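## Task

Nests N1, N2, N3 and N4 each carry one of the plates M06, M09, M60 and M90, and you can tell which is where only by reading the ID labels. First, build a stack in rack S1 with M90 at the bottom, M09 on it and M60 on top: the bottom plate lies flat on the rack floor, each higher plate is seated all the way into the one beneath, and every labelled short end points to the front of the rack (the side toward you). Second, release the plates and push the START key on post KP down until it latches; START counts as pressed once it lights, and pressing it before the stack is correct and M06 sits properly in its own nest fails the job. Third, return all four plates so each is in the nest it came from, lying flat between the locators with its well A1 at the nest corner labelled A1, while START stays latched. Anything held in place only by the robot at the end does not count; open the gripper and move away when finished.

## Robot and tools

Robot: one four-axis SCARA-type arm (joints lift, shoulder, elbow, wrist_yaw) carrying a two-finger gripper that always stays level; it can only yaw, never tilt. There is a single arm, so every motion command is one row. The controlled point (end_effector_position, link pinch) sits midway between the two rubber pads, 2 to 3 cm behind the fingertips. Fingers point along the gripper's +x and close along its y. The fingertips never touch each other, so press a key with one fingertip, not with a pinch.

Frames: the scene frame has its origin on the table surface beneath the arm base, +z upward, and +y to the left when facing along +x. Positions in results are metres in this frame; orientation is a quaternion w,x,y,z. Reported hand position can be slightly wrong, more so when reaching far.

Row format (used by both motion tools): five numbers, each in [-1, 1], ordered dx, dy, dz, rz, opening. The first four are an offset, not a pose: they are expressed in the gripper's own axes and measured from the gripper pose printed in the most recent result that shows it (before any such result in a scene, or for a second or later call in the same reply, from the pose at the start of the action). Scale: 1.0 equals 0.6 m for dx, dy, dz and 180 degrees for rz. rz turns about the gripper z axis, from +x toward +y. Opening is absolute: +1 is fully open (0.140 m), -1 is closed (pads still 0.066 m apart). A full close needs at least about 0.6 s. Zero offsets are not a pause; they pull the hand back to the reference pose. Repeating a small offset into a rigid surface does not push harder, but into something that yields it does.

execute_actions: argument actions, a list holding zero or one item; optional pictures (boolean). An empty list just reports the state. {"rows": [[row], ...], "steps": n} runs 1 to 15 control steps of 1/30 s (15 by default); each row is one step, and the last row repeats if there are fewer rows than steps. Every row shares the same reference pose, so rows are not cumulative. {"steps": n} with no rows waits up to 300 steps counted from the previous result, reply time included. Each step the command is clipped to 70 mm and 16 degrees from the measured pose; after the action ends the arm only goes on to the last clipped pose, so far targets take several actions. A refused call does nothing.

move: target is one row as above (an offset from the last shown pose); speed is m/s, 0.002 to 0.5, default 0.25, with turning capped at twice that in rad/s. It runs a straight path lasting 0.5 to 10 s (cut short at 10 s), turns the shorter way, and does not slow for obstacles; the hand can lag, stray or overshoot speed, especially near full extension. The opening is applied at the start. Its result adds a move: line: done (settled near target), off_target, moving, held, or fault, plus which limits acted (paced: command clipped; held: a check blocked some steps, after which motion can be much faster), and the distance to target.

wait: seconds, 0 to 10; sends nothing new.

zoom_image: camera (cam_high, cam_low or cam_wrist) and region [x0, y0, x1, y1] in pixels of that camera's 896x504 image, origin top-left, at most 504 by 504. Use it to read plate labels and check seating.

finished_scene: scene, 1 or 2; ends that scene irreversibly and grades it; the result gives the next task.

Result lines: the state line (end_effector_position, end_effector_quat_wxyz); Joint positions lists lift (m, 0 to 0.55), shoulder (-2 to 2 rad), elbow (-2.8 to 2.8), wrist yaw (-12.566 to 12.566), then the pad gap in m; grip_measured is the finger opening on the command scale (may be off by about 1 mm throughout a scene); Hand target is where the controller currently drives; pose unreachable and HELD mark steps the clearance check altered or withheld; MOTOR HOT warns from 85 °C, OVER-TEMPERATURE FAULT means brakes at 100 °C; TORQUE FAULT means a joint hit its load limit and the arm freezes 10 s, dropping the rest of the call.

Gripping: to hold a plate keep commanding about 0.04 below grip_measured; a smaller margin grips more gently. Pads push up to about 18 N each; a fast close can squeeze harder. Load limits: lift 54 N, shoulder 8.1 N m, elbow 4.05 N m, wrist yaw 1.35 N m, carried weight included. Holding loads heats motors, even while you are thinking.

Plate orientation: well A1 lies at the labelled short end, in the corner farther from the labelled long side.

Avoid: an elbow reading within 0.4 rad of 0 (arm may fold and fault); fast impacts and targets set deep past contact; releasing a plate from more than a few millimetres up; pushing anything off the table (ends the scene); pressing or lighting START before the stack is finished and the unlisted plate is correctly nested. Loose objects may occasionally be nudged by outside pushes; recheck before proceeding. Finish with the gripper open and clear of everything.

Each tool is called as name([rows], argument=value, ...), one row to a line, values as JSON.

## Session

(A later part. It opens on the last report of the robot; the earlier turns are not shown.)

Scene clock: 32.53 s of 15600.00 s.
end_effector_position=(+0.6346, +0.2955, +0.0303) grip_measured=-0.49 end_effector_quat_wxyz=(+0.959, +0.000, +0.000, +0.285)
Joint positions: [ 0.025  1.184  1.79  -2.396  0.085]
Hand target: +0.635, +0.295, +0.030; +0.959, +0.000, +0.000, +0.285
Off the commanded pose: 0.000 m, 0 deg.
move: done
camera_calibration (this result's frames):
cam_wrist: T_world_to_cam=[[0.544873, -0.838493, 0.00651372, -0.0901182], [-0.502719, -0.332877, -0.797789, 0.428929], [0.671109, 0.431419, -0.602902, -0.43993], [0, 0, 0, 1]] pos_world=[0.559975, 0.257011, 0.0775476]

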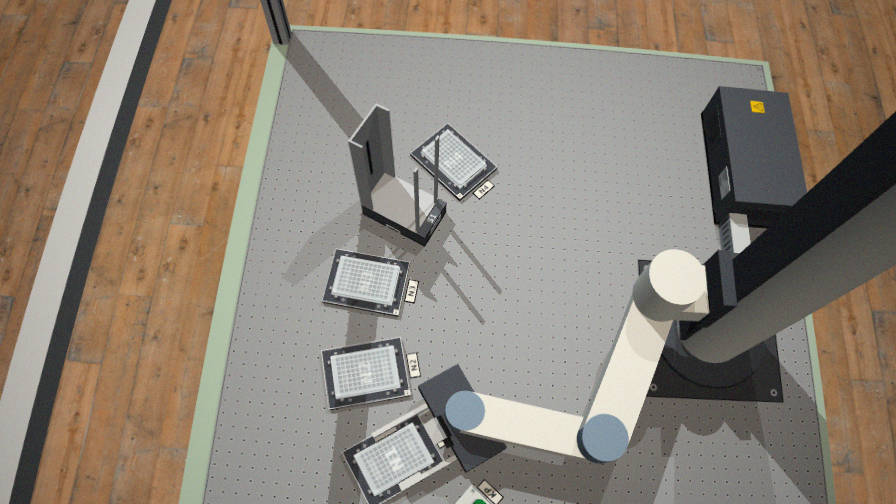

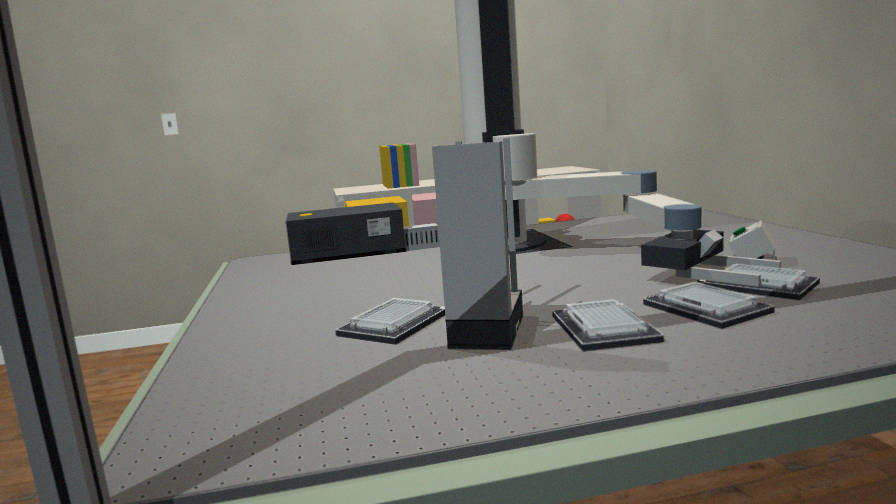

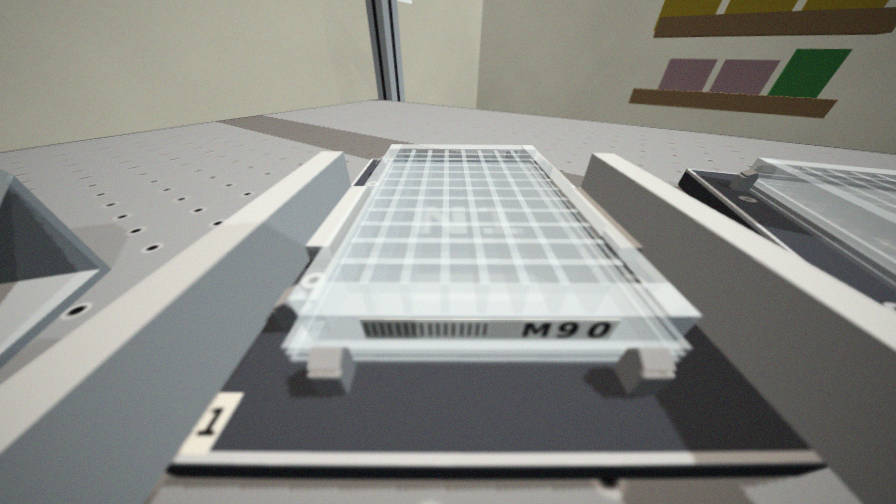

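move(target=[0,0,0.03,0,-0.55], speed=0.05)

move(target=[0,0,0.49,0,-0.55], speed=0.4)

move(target=[-0.493,-0.67,0,-0.322,-0.55], speed=0.4)

Scene clock: 37.77 s of 15600.00 s.
end_effector_position=(+0.6346, +0.2955, +0.0484) grip_measured=-0.49 end_effector_quat_wxyz=(+0.959, +0.000, +0.000, +0.285)
Joint positions: [ 0.043  1.184  1.79  -2.396  0.085]
Hand target: +0.635, +0.295, +0.048; +0.959, +0.000, +0.000, +0.285
Off the commanded pose: 0.000 m, 0 deg.
After step 90, 1.53 s passed at rest.
move: done
camera_calibration (this result's frames):
cam_wrist: T_world_to_cam=[[0.544883, -0.838487, 0.00651372, -0.0902399], [-0.502715, -0.332882, -0.797789, 0.44333], [0.671104, 0.431427, -0.602902, -0.429048], [0, 0, 0, 1]] pos_world=[0.559975, 0.257014, 0.0955971]

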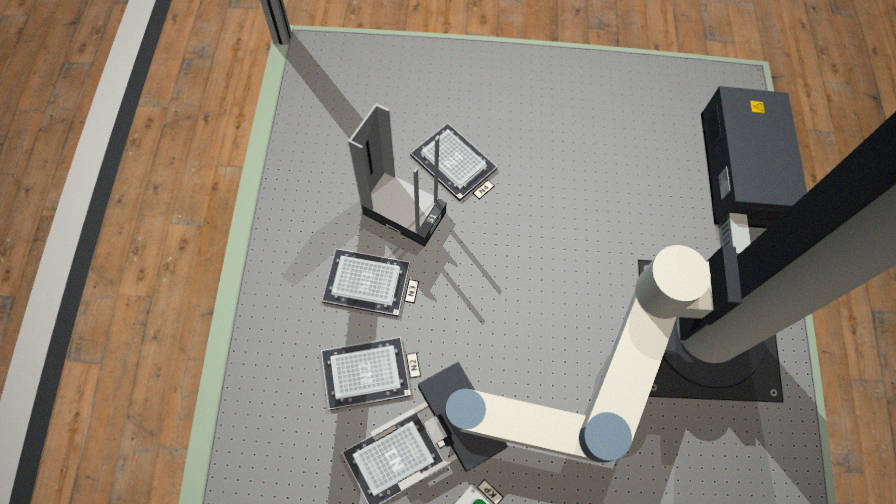

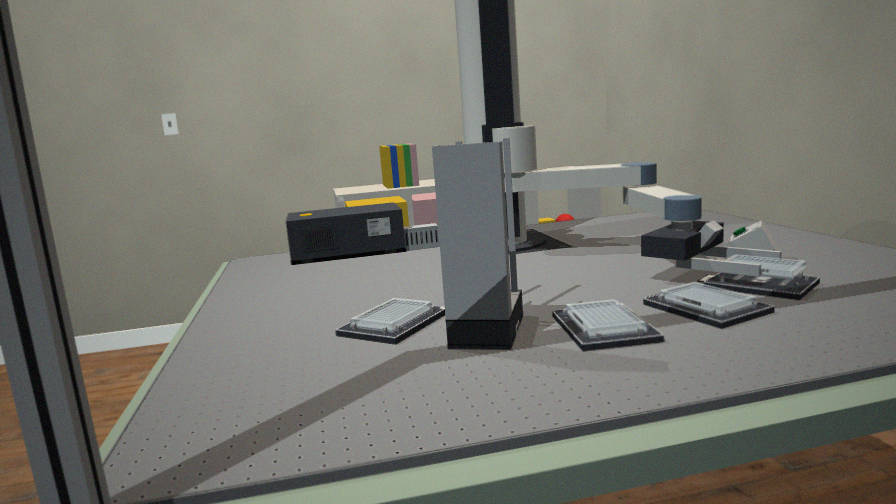

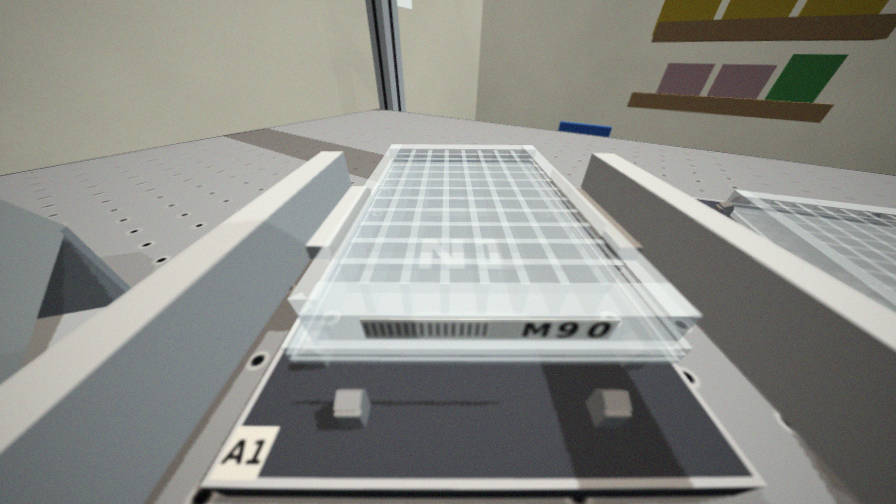

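Scene clock: 39.03 s of 15600.00 s.
end_effector_position=(+0.6346, +0.2955, +0.3424) grip_measured=-0.49 end_effector_quat_wxyz=(+0.959, +0.000, +0.000, +0.285)
Joint positions: [ 0.337  1.184  1.79  -2.396  0.085]
Hand target: +0.635, +0.296, +0.342; +0.959, +0.000, +0.000, +0.285
Off the commanded pose: 0.000 m, 0 deg.
move: done; limits=paced
camera_calibration (this result's frames):
cam_wrist: T_world_to_cam=[[0.544873, -0.838493, 0.00651372, -0.0921417], [-0.502719, -0.332876, -0.797789, 0.677922], [0.671109, 0.431419, -0.602902, -0.251769], [0, 0, 0, 1]] pos_world=[0.559974, 0.257022, 0.389647]

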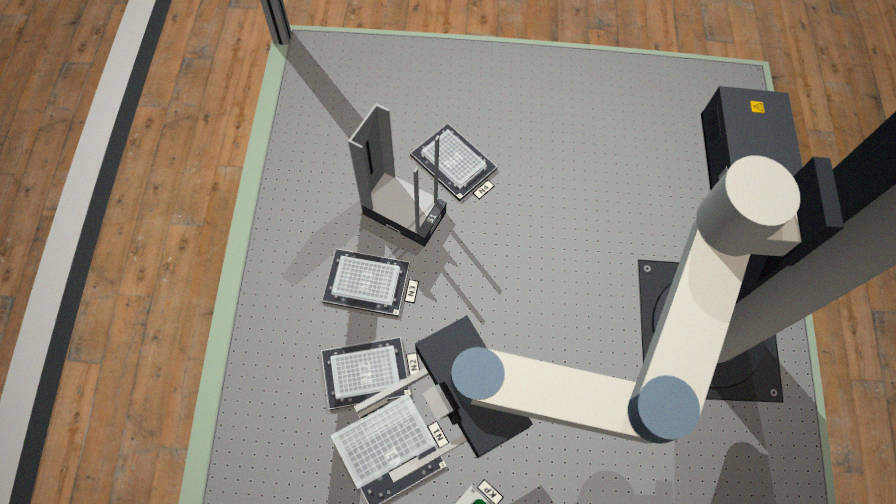

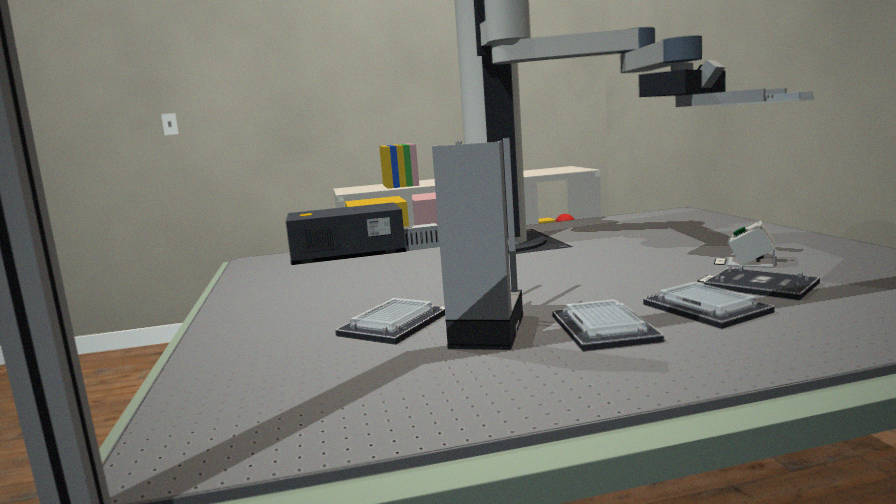

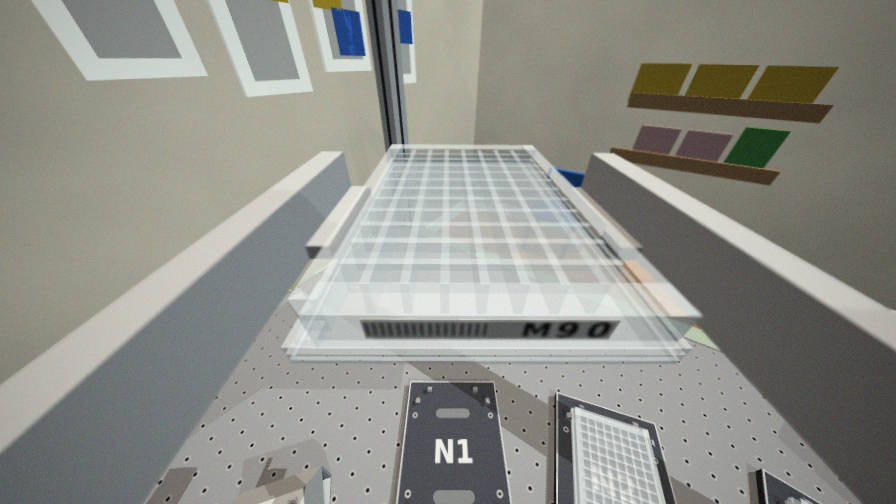

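Scene clock: 40.83 s of 15600.00 s.
end_effector_position=(+0.6062, -0.2029, +0.3424) grip_measured=-0.49 end_effector_quat_wxyz=(+0.977, +0.000, +0.000, -0.215)
Joint positions: [ 0.337  0.337  1.401 -2.173  0.085]
Hand target: +0.606, -0.203, +0.342; +0.977, +0.000, +0.000, -0.215
Off the commanded pose: 0.000 m, 0 deg.
move: done
camera_calibration (this result's frames):
cam_wrist: T_world_to_cam=[[-0.42169, -0.906717, 0.00651372, 0.0775457], [-0.548876, 0.249537, -0.797789, 0.643892], [0.721743, -0.339995, -0.602902, -0.204932], [0, 0, 0, 1]] pos_world=[0.534025, -0.160038, 0.389631]

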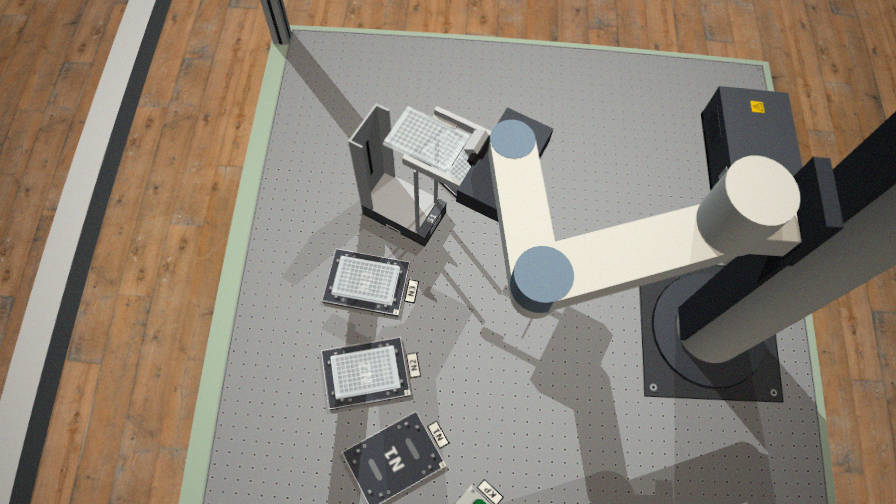

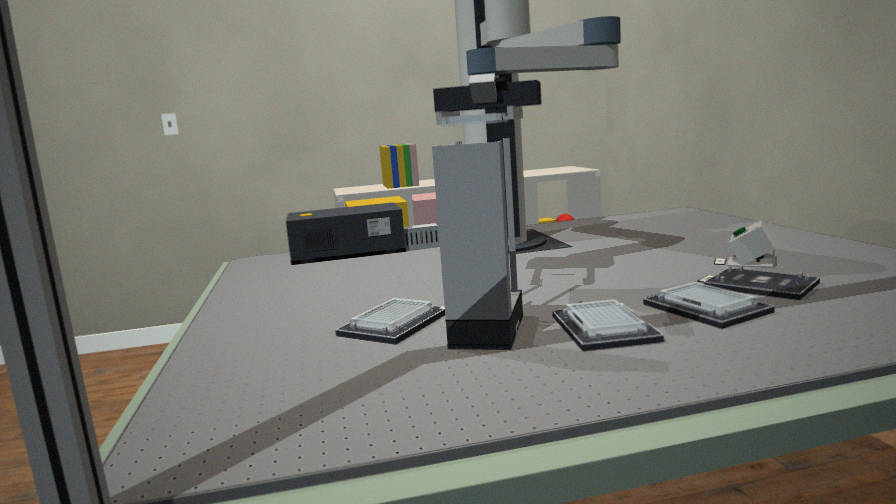

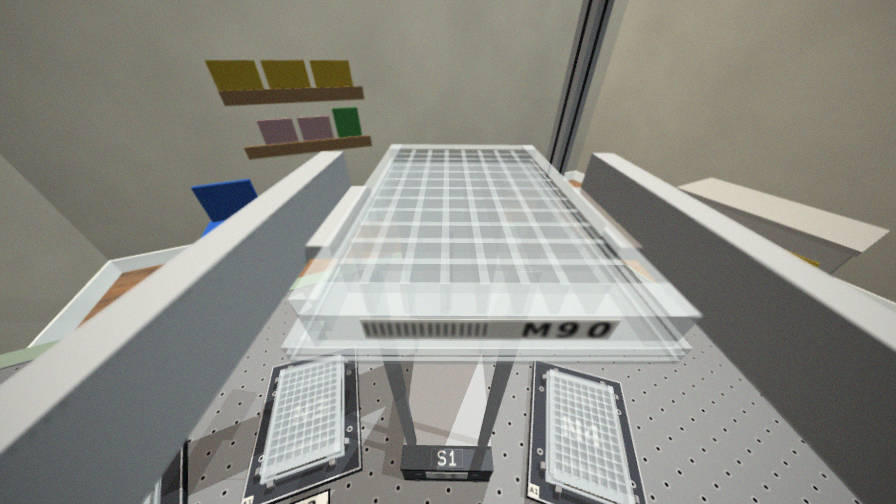

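move(target=[0.105,0.015,-0.01,0,-0.55], speed=0.15)

Scene clock: 44.50 s of 15600.00 s.
end_effector_position=(+0.6672, -0.2212, +0.3364) grip_measured=-0.49 end_effector_quat_wxyz=(+0.977, +0.000, +0.000, -0.215)
Joint positions: [ 0.331  0.214  1.748 -2.396  0.085]
Hand target: +0.667, -0.221, +0.336; +0.977, +0.000, +0.000, -0.215
Off the commanded pose: 0.000 m, 0 deg.
move: done
camera_calibration (this result's frames):
cam_wrist: T_world_to_cam=[[-0.421413, -0.906845, 0.00651372, 0.0865131], [-0.548952, 0.249369, -0.797789, 0.67716], [0.721847, -0.339774, -0.602902, -0.258787], [0, 0, 0, 1]] pos_world=[0.594991, -0.178338, 0.383644]

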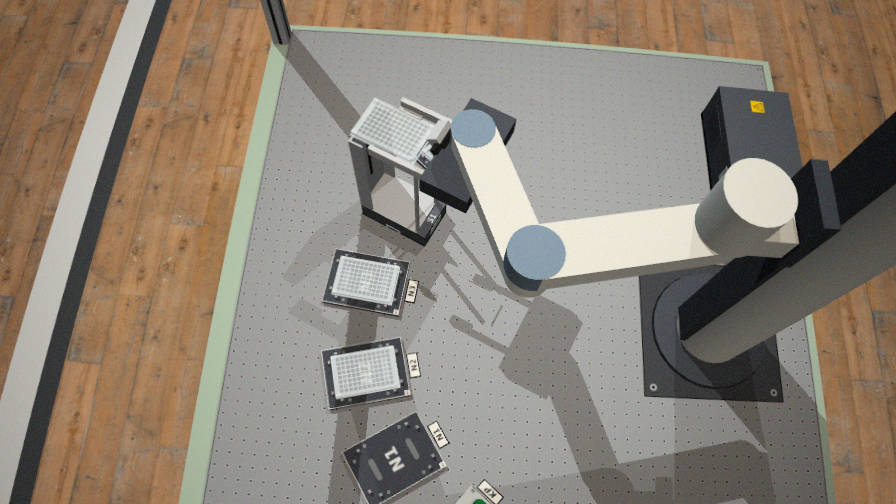

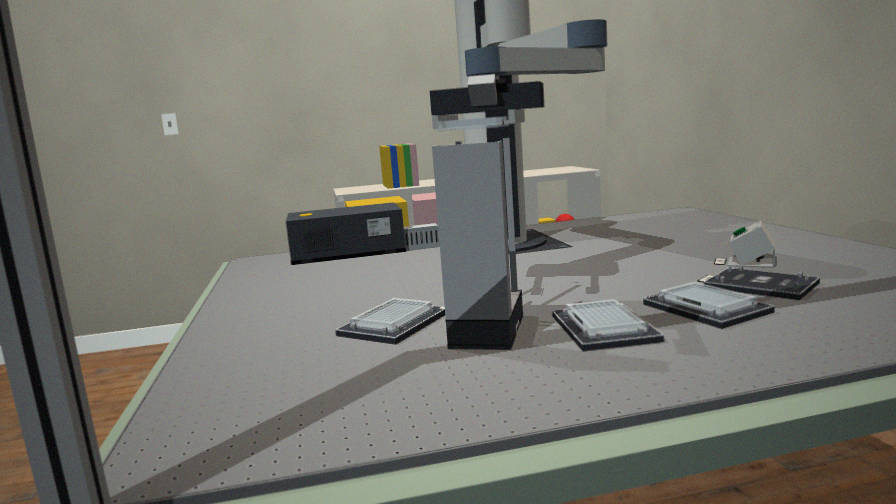

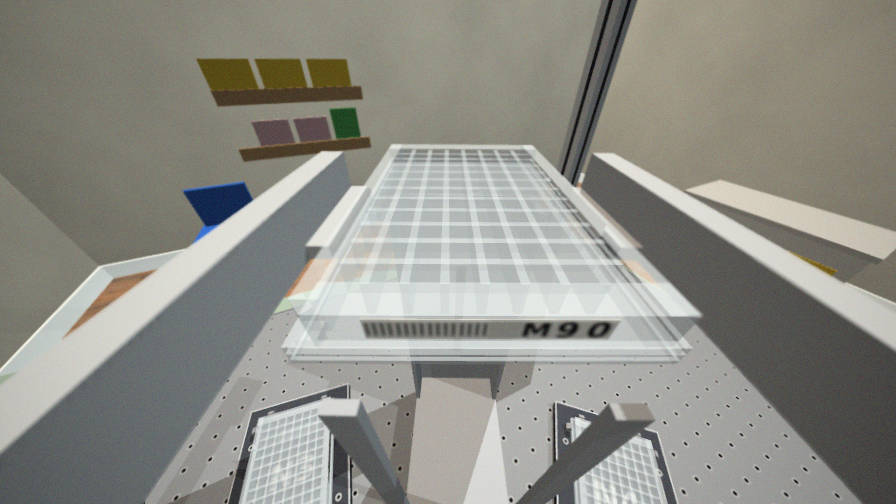

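move(target=[0,0,-0.022,-0.004,-0.55], speed=0.03)

zoom_image(camera="cam_wrist", region=[240,120,740,460])

Scene clock: 48.90 s of 15600.00 s.
end_effector_position=(+0.6672, -0.2212, +0.3232) grip_measured=-0.49 end_effector_quat_wxyz=(+0.975, +0.000, +0.000, -0.221)
Joint positions: [ 0.318  0.218  1.748 -2.413  0.085]
Hand target: +0.667, -0.221, +0.323; +0.975, +0.000, +0.000, -0.221
Off the commanded pose: 0.000 m, 0 deg.
After step 90, 0.70 s passed at rest.
move: done
camera_calibration (this result's frames):
cam_wrist: T_world_to_cam=[[-0.432797, -0.901468, 0.00651372, 0.0953074], [-0.545769, 0.25626, -0.797789, 0.665962], [0.717512, -0.348835, -0.602902, -0.26589], [0, 0, 0, 1]] pos_world=[0.595489, -0.177495, 0.37037]

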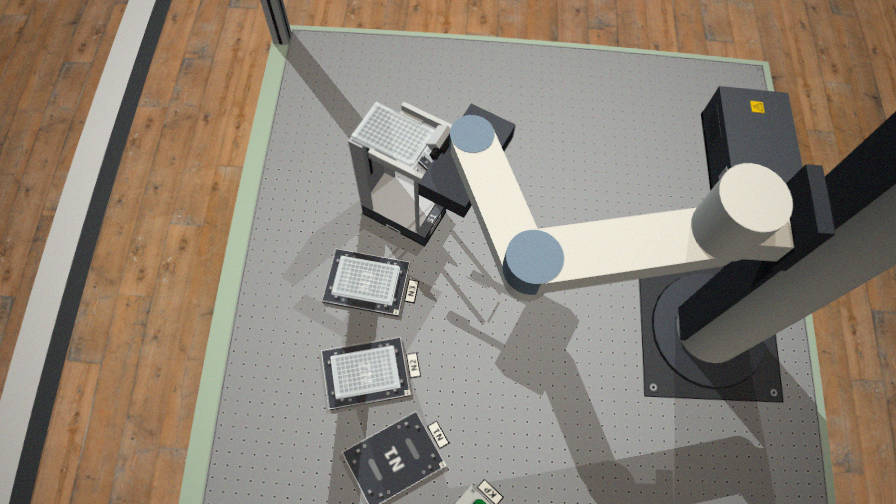

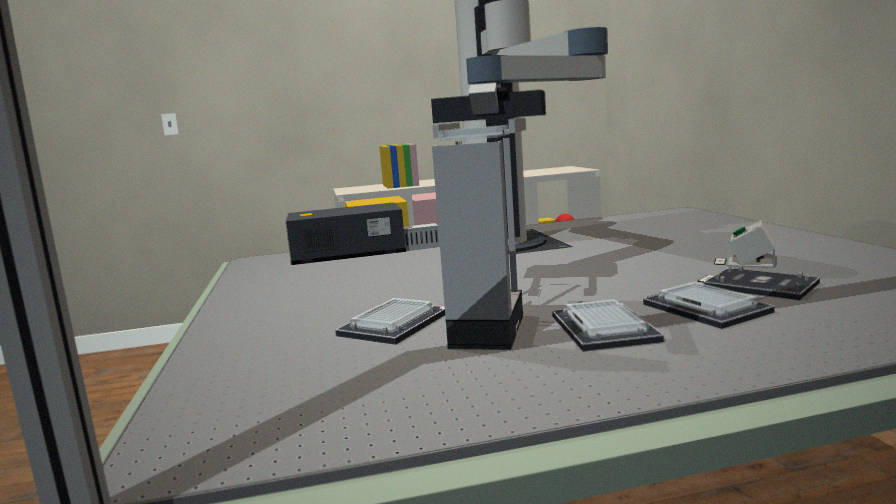

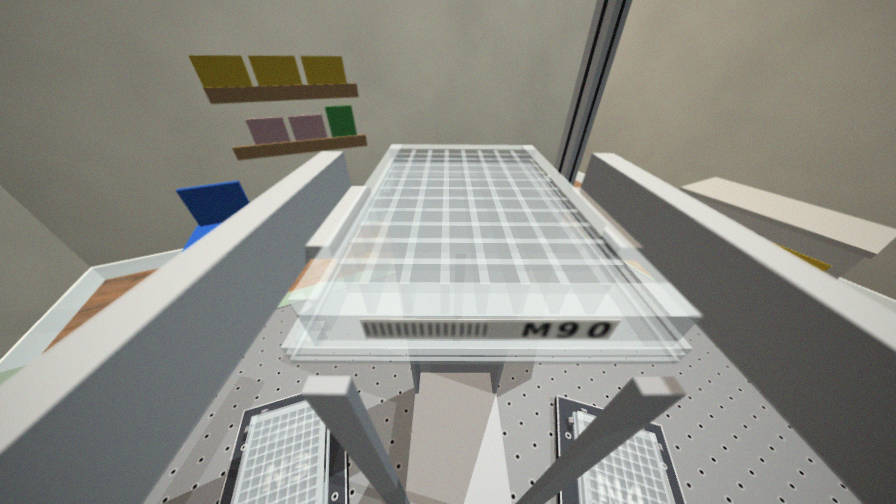

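Region (240, 120, 740, 460) of cam_wrist's 896x504 image, scaled by 1.008, with more detail than that image has; it fills the top 343 rows of this view, and the rest is white.

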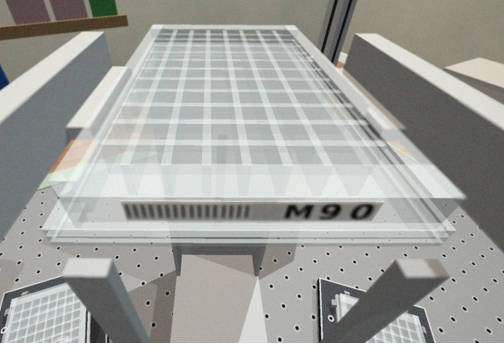

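move(target=[0,-0.0055,-0.009,0,-0.55], speed=0.02)

Scene clock: 54.03 s of 15600.00 s.
end_effector_position=(+0.6658, -0.2242, +0.3178) grip_measured=-0.49 end_effector_quat_wxyz=(+0.975, +0.000, +0.000, -0.221)
Joint positions: [ 0.313  0.21   1.748 -2.405  0.085]
Hand target: +0.666, -0.224, +0.318; +0.975, +0.000, +0.000, -0.221
Off the commanded pose: 0.000 m, 0 deg.
After step 90, 1.43 s passed at rest.
move: done
camera_calibration (this result's frames):
cam_wrist: T_world_to_cam=[[-0.432859, -0.901438, 0.00651372, 0.0921295], [-0.545751, 0.256298, -0.797789, 0.661636], [0.717487, -0.348885, -0.602902, -0.269169], [0, 0, 0, 1]] pos_world=[0.594093, -0.180436, 0.364963]

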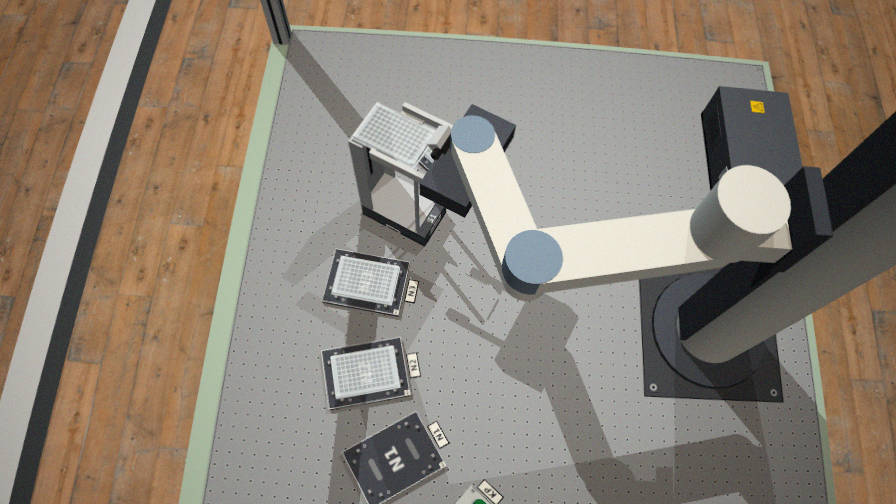

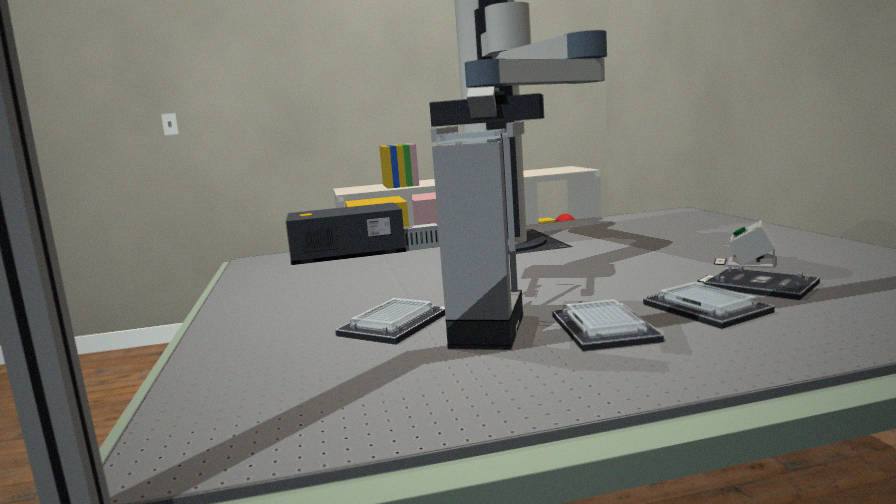

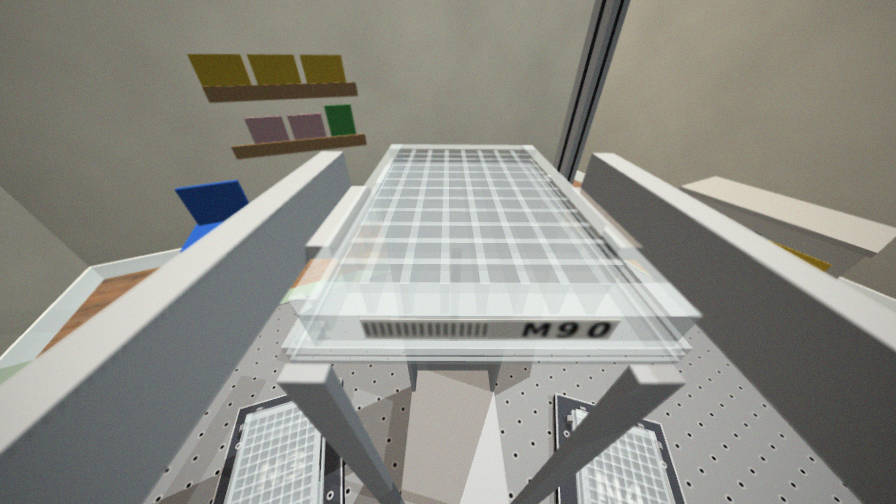

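move(target=[0,0.0024,0,0,-0.55], speed=0.02)

move(target=[0,0,-0.014,0,-0.55], speed=0.01)

Scene clock: 59.37 s of 15600.00 s.
end_effector_position=(+0.6664, -0.2229, +0.3178) grip_measured=-0.49 end_effector_quat_wxyz=(+0.975, +0.000, +0.000, -0.221)
Joint positions: [ 0.313  0.214  1.748 -2.408  0.085]
Hand target: +0.666, -0.223, +0.318; +0.975, +0.000, +0.000, -0.221
Off the commanded pose: 0.000 m, 0 deg.
After step 90, 1.63 s passed at rest.
move: done
camera_calibration (this result's frames):
cam_wrist: T_world_to_cam=[[-0.432881, -0.901428, 0.00651372, 0.0935063], [-0.545745, 0.256311, -0.797789, 0.661632], [0.717479, -0.348902, -0.602902, -0.269148], [0, 0, 0, 1]] pos_world=[0.594668, -0.179201, 0.364963]

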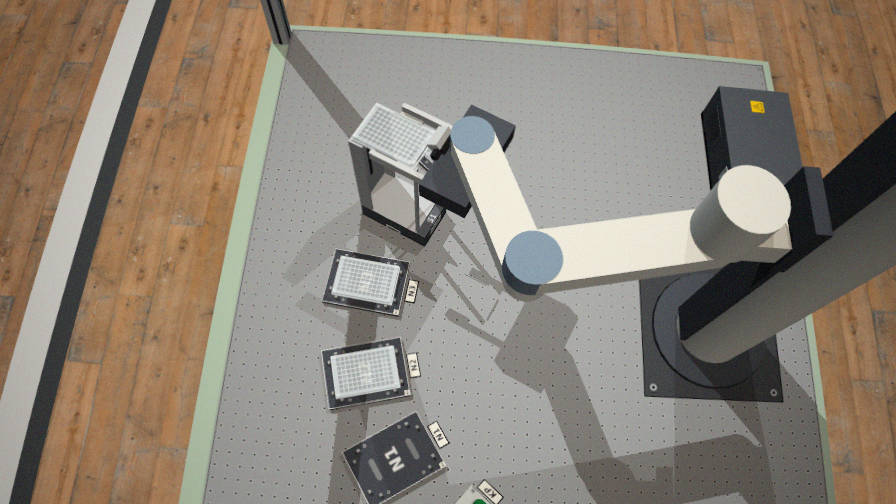

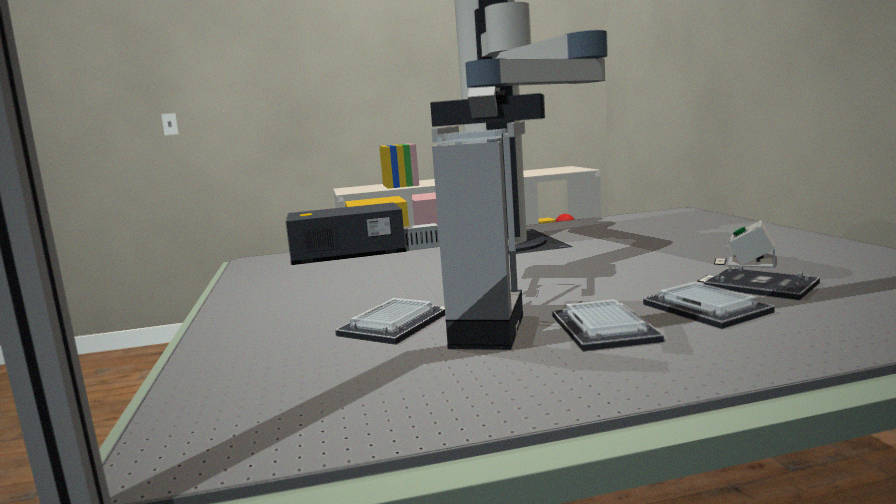

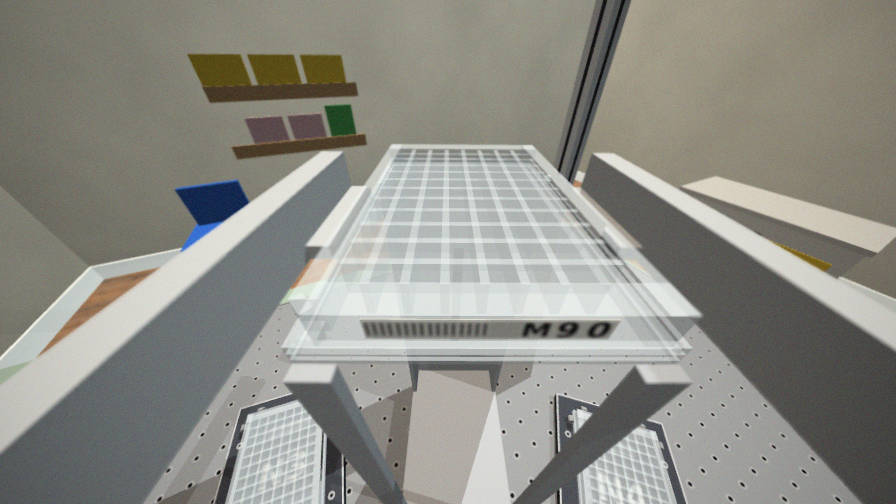

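Scene clock: 60.43 s of 15600.00 s.
end_effector_position=(+0.6664, -0.2229, +0.3094) grip_measured=-0.49 end_effector_quat_wxyz=(+0.975, +0.000, +0.000, -0.222)
Joint positions: [ 0.304  0.214  1.748 -2.409  0.085]
Hand target: +0.666, -0.223, +0.309; +0.975, +0.000, +0.000, -0.221
Off the commanded pose: 0.000 m, 0 deg.
move: done
camera_calibration (this result's frames):
cam_wrist: T_world_to_cam=[[-0.433002, -0.901369, 0.00651372, 0.0936827], [-0.545711, 0.256385, -0.797789, 0.654962], [0.717432, -0.348999, -0.602902, -0.274229], [0, 0, 0, 1]] pos_world=[0.594726, -0.179185, 0.356578]

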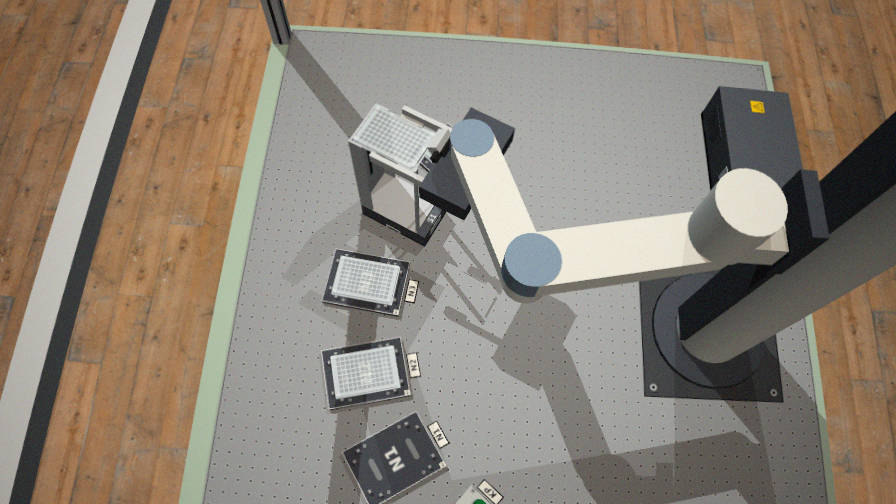

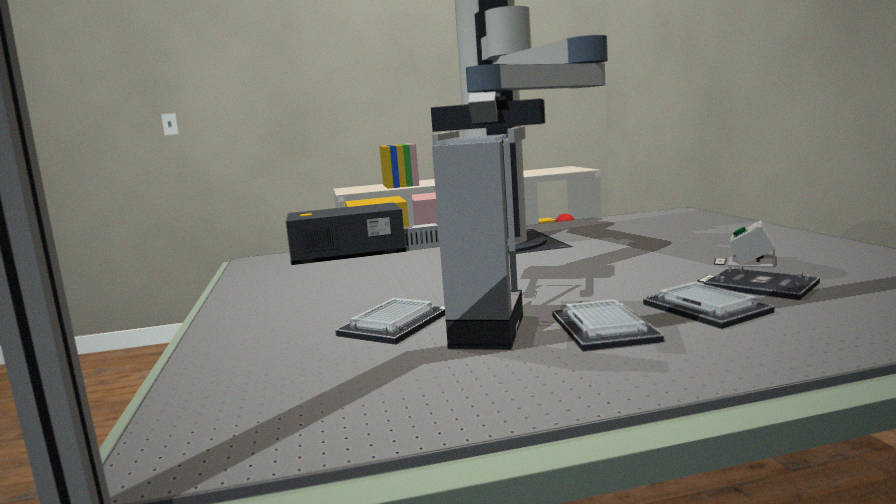

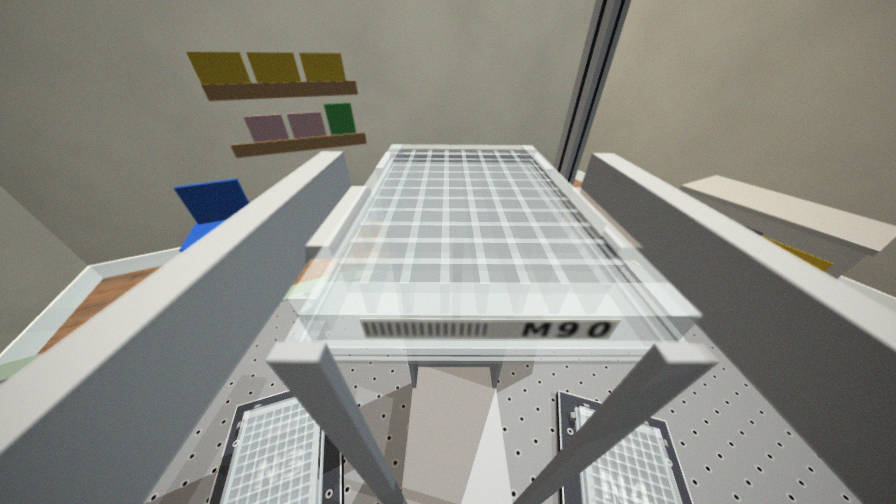

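Entered cleanly, plate unshifted.

move(target=[0,0,-0.375,0,-0.55], speed=0.12)

Scene clock: 64.27 s of 15600.00 s.
end_effector_position=(+0.6664, -0.2229, +0.0843) grip_measured=-0.49 end_effector_quat_wxyz=(+0.975, +0.000, +0.000, -0.222)
Joint positions: [ 0.079  0.214  1.748 -2.409  0.085]
Hand target: +0.666, -0.223, +0.084; +0.975, +0.000, +0.000, -0.222
Off the commanded pose: 0.000 m, 0 deg.
move: done
camera_calibration (this result's frames):
cam_wrist: T_world_to_cam=[[-0.433106, -0.90132, 0.00651372, 0.095233], [-0.545681, 0.256447, -0.797789, 0.475401], [0.717392, -0.349081, -0.602902, -0.40994], [0, 0, 0, 1]] pos_world=[0.594751, -0.179183, 0.131496]

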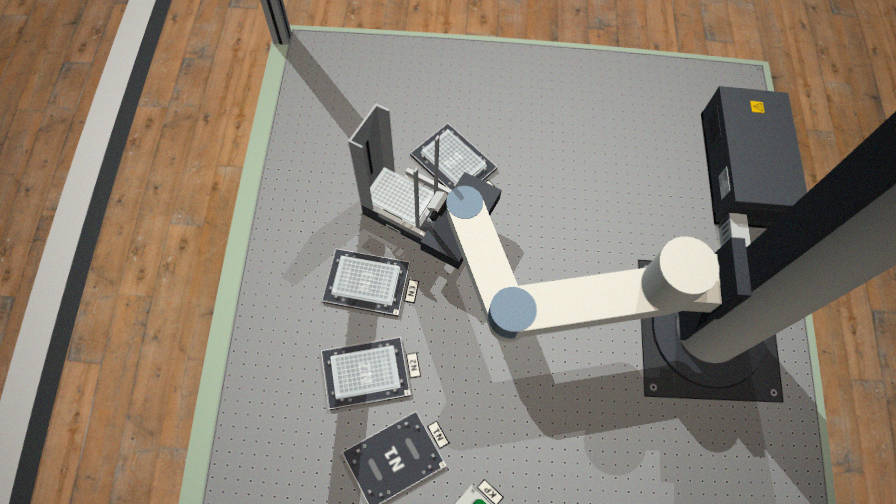

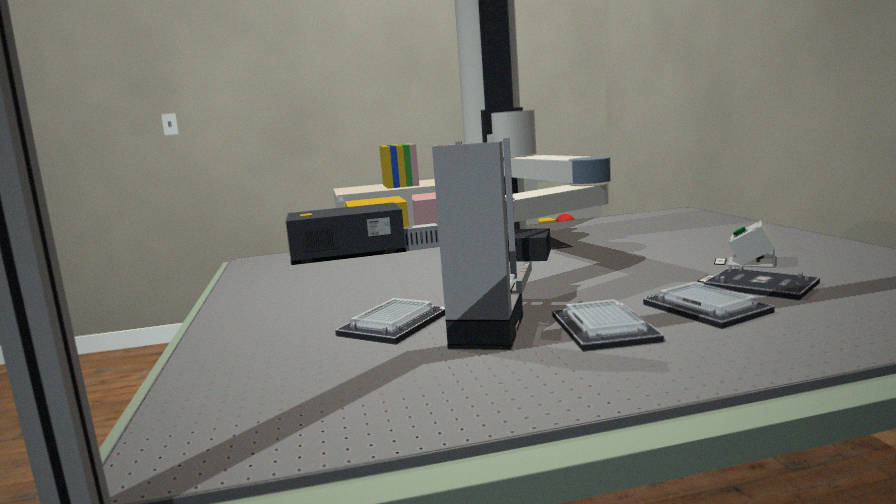

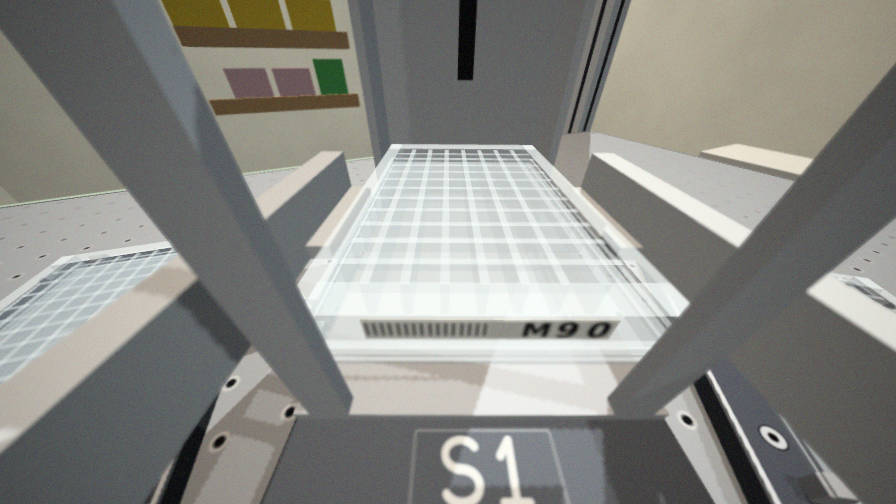

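move(target=[0,0,-0.024,0,-0.55], speed=0.015)

Scene clock: 68.63 s of 15600.00 s.
end_effector_position=(+0.6664, -0.2229, +0.0699) grip_measured=-0.49 end_effector_quat_wxyz=(+0.975, +0.000, +0.000, -0.222)
Joint positions: [ 0.065  0.214  1.748 -2.409  0.085]
Hand target: +0.666, -0.223, +0.070; +0.975, +0.000, +0.000, -0.222
Off the commanded pose: 0.000 m, 0 deg.
After step 90, 0.20 s passed at rest.
move: done
camera_calibration (this result's frames):
cam_wrist: T_world_to_cam=[[-0.433147, -0.9013, 0.00651372, 0.0953599], [-0.545669, 0.256473, -0.797789, 0.463894], [0.717376, -0.349114, -0.602902, -0.418639], [0, 0, 0, 1]] pos_world=[0.594759, -0.179181, 0.11707]

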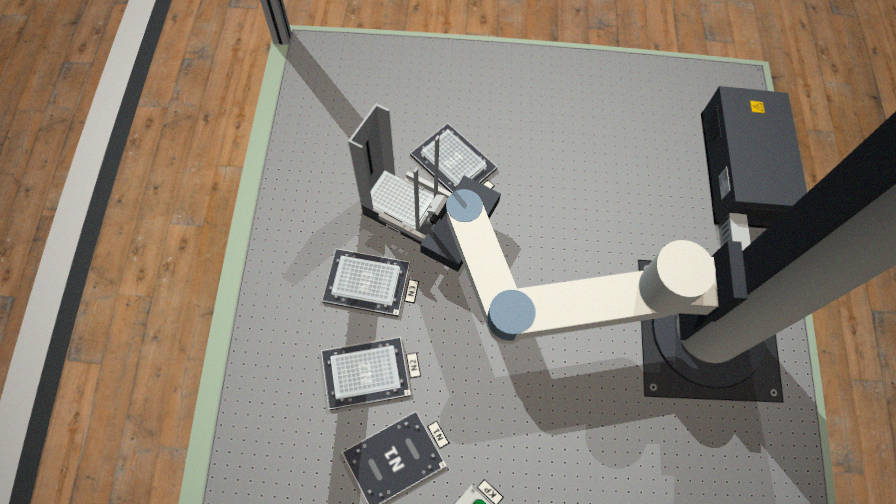

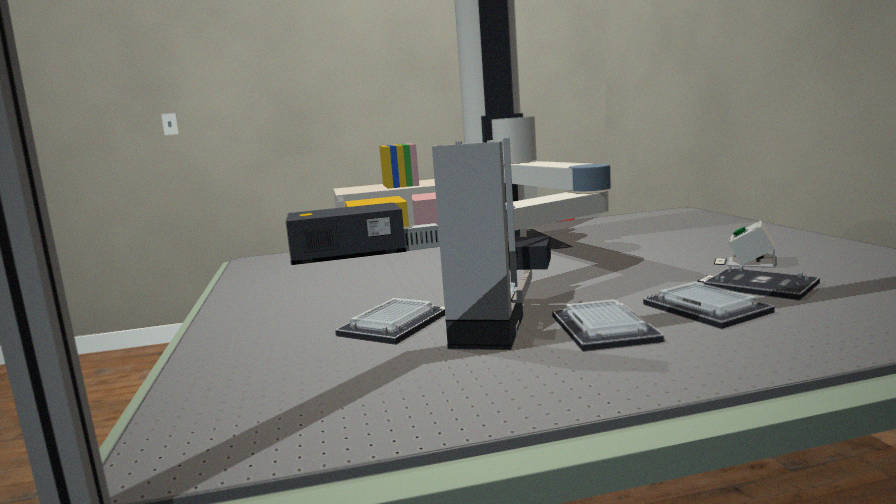

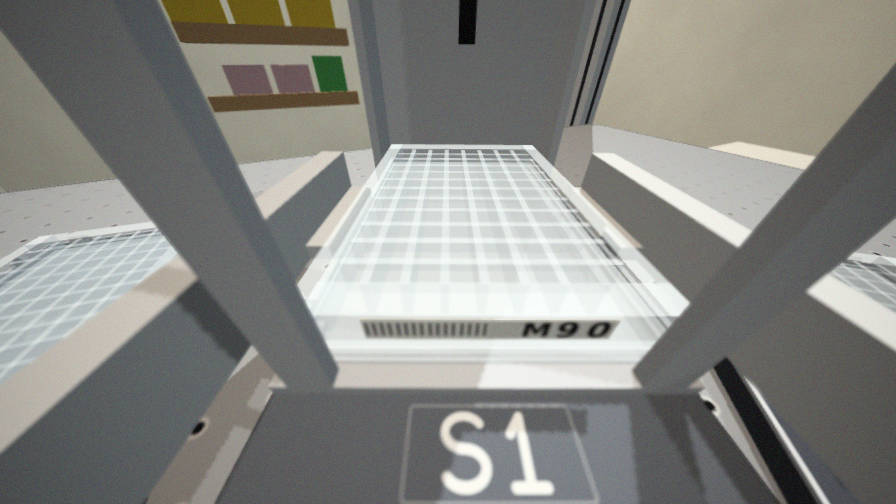

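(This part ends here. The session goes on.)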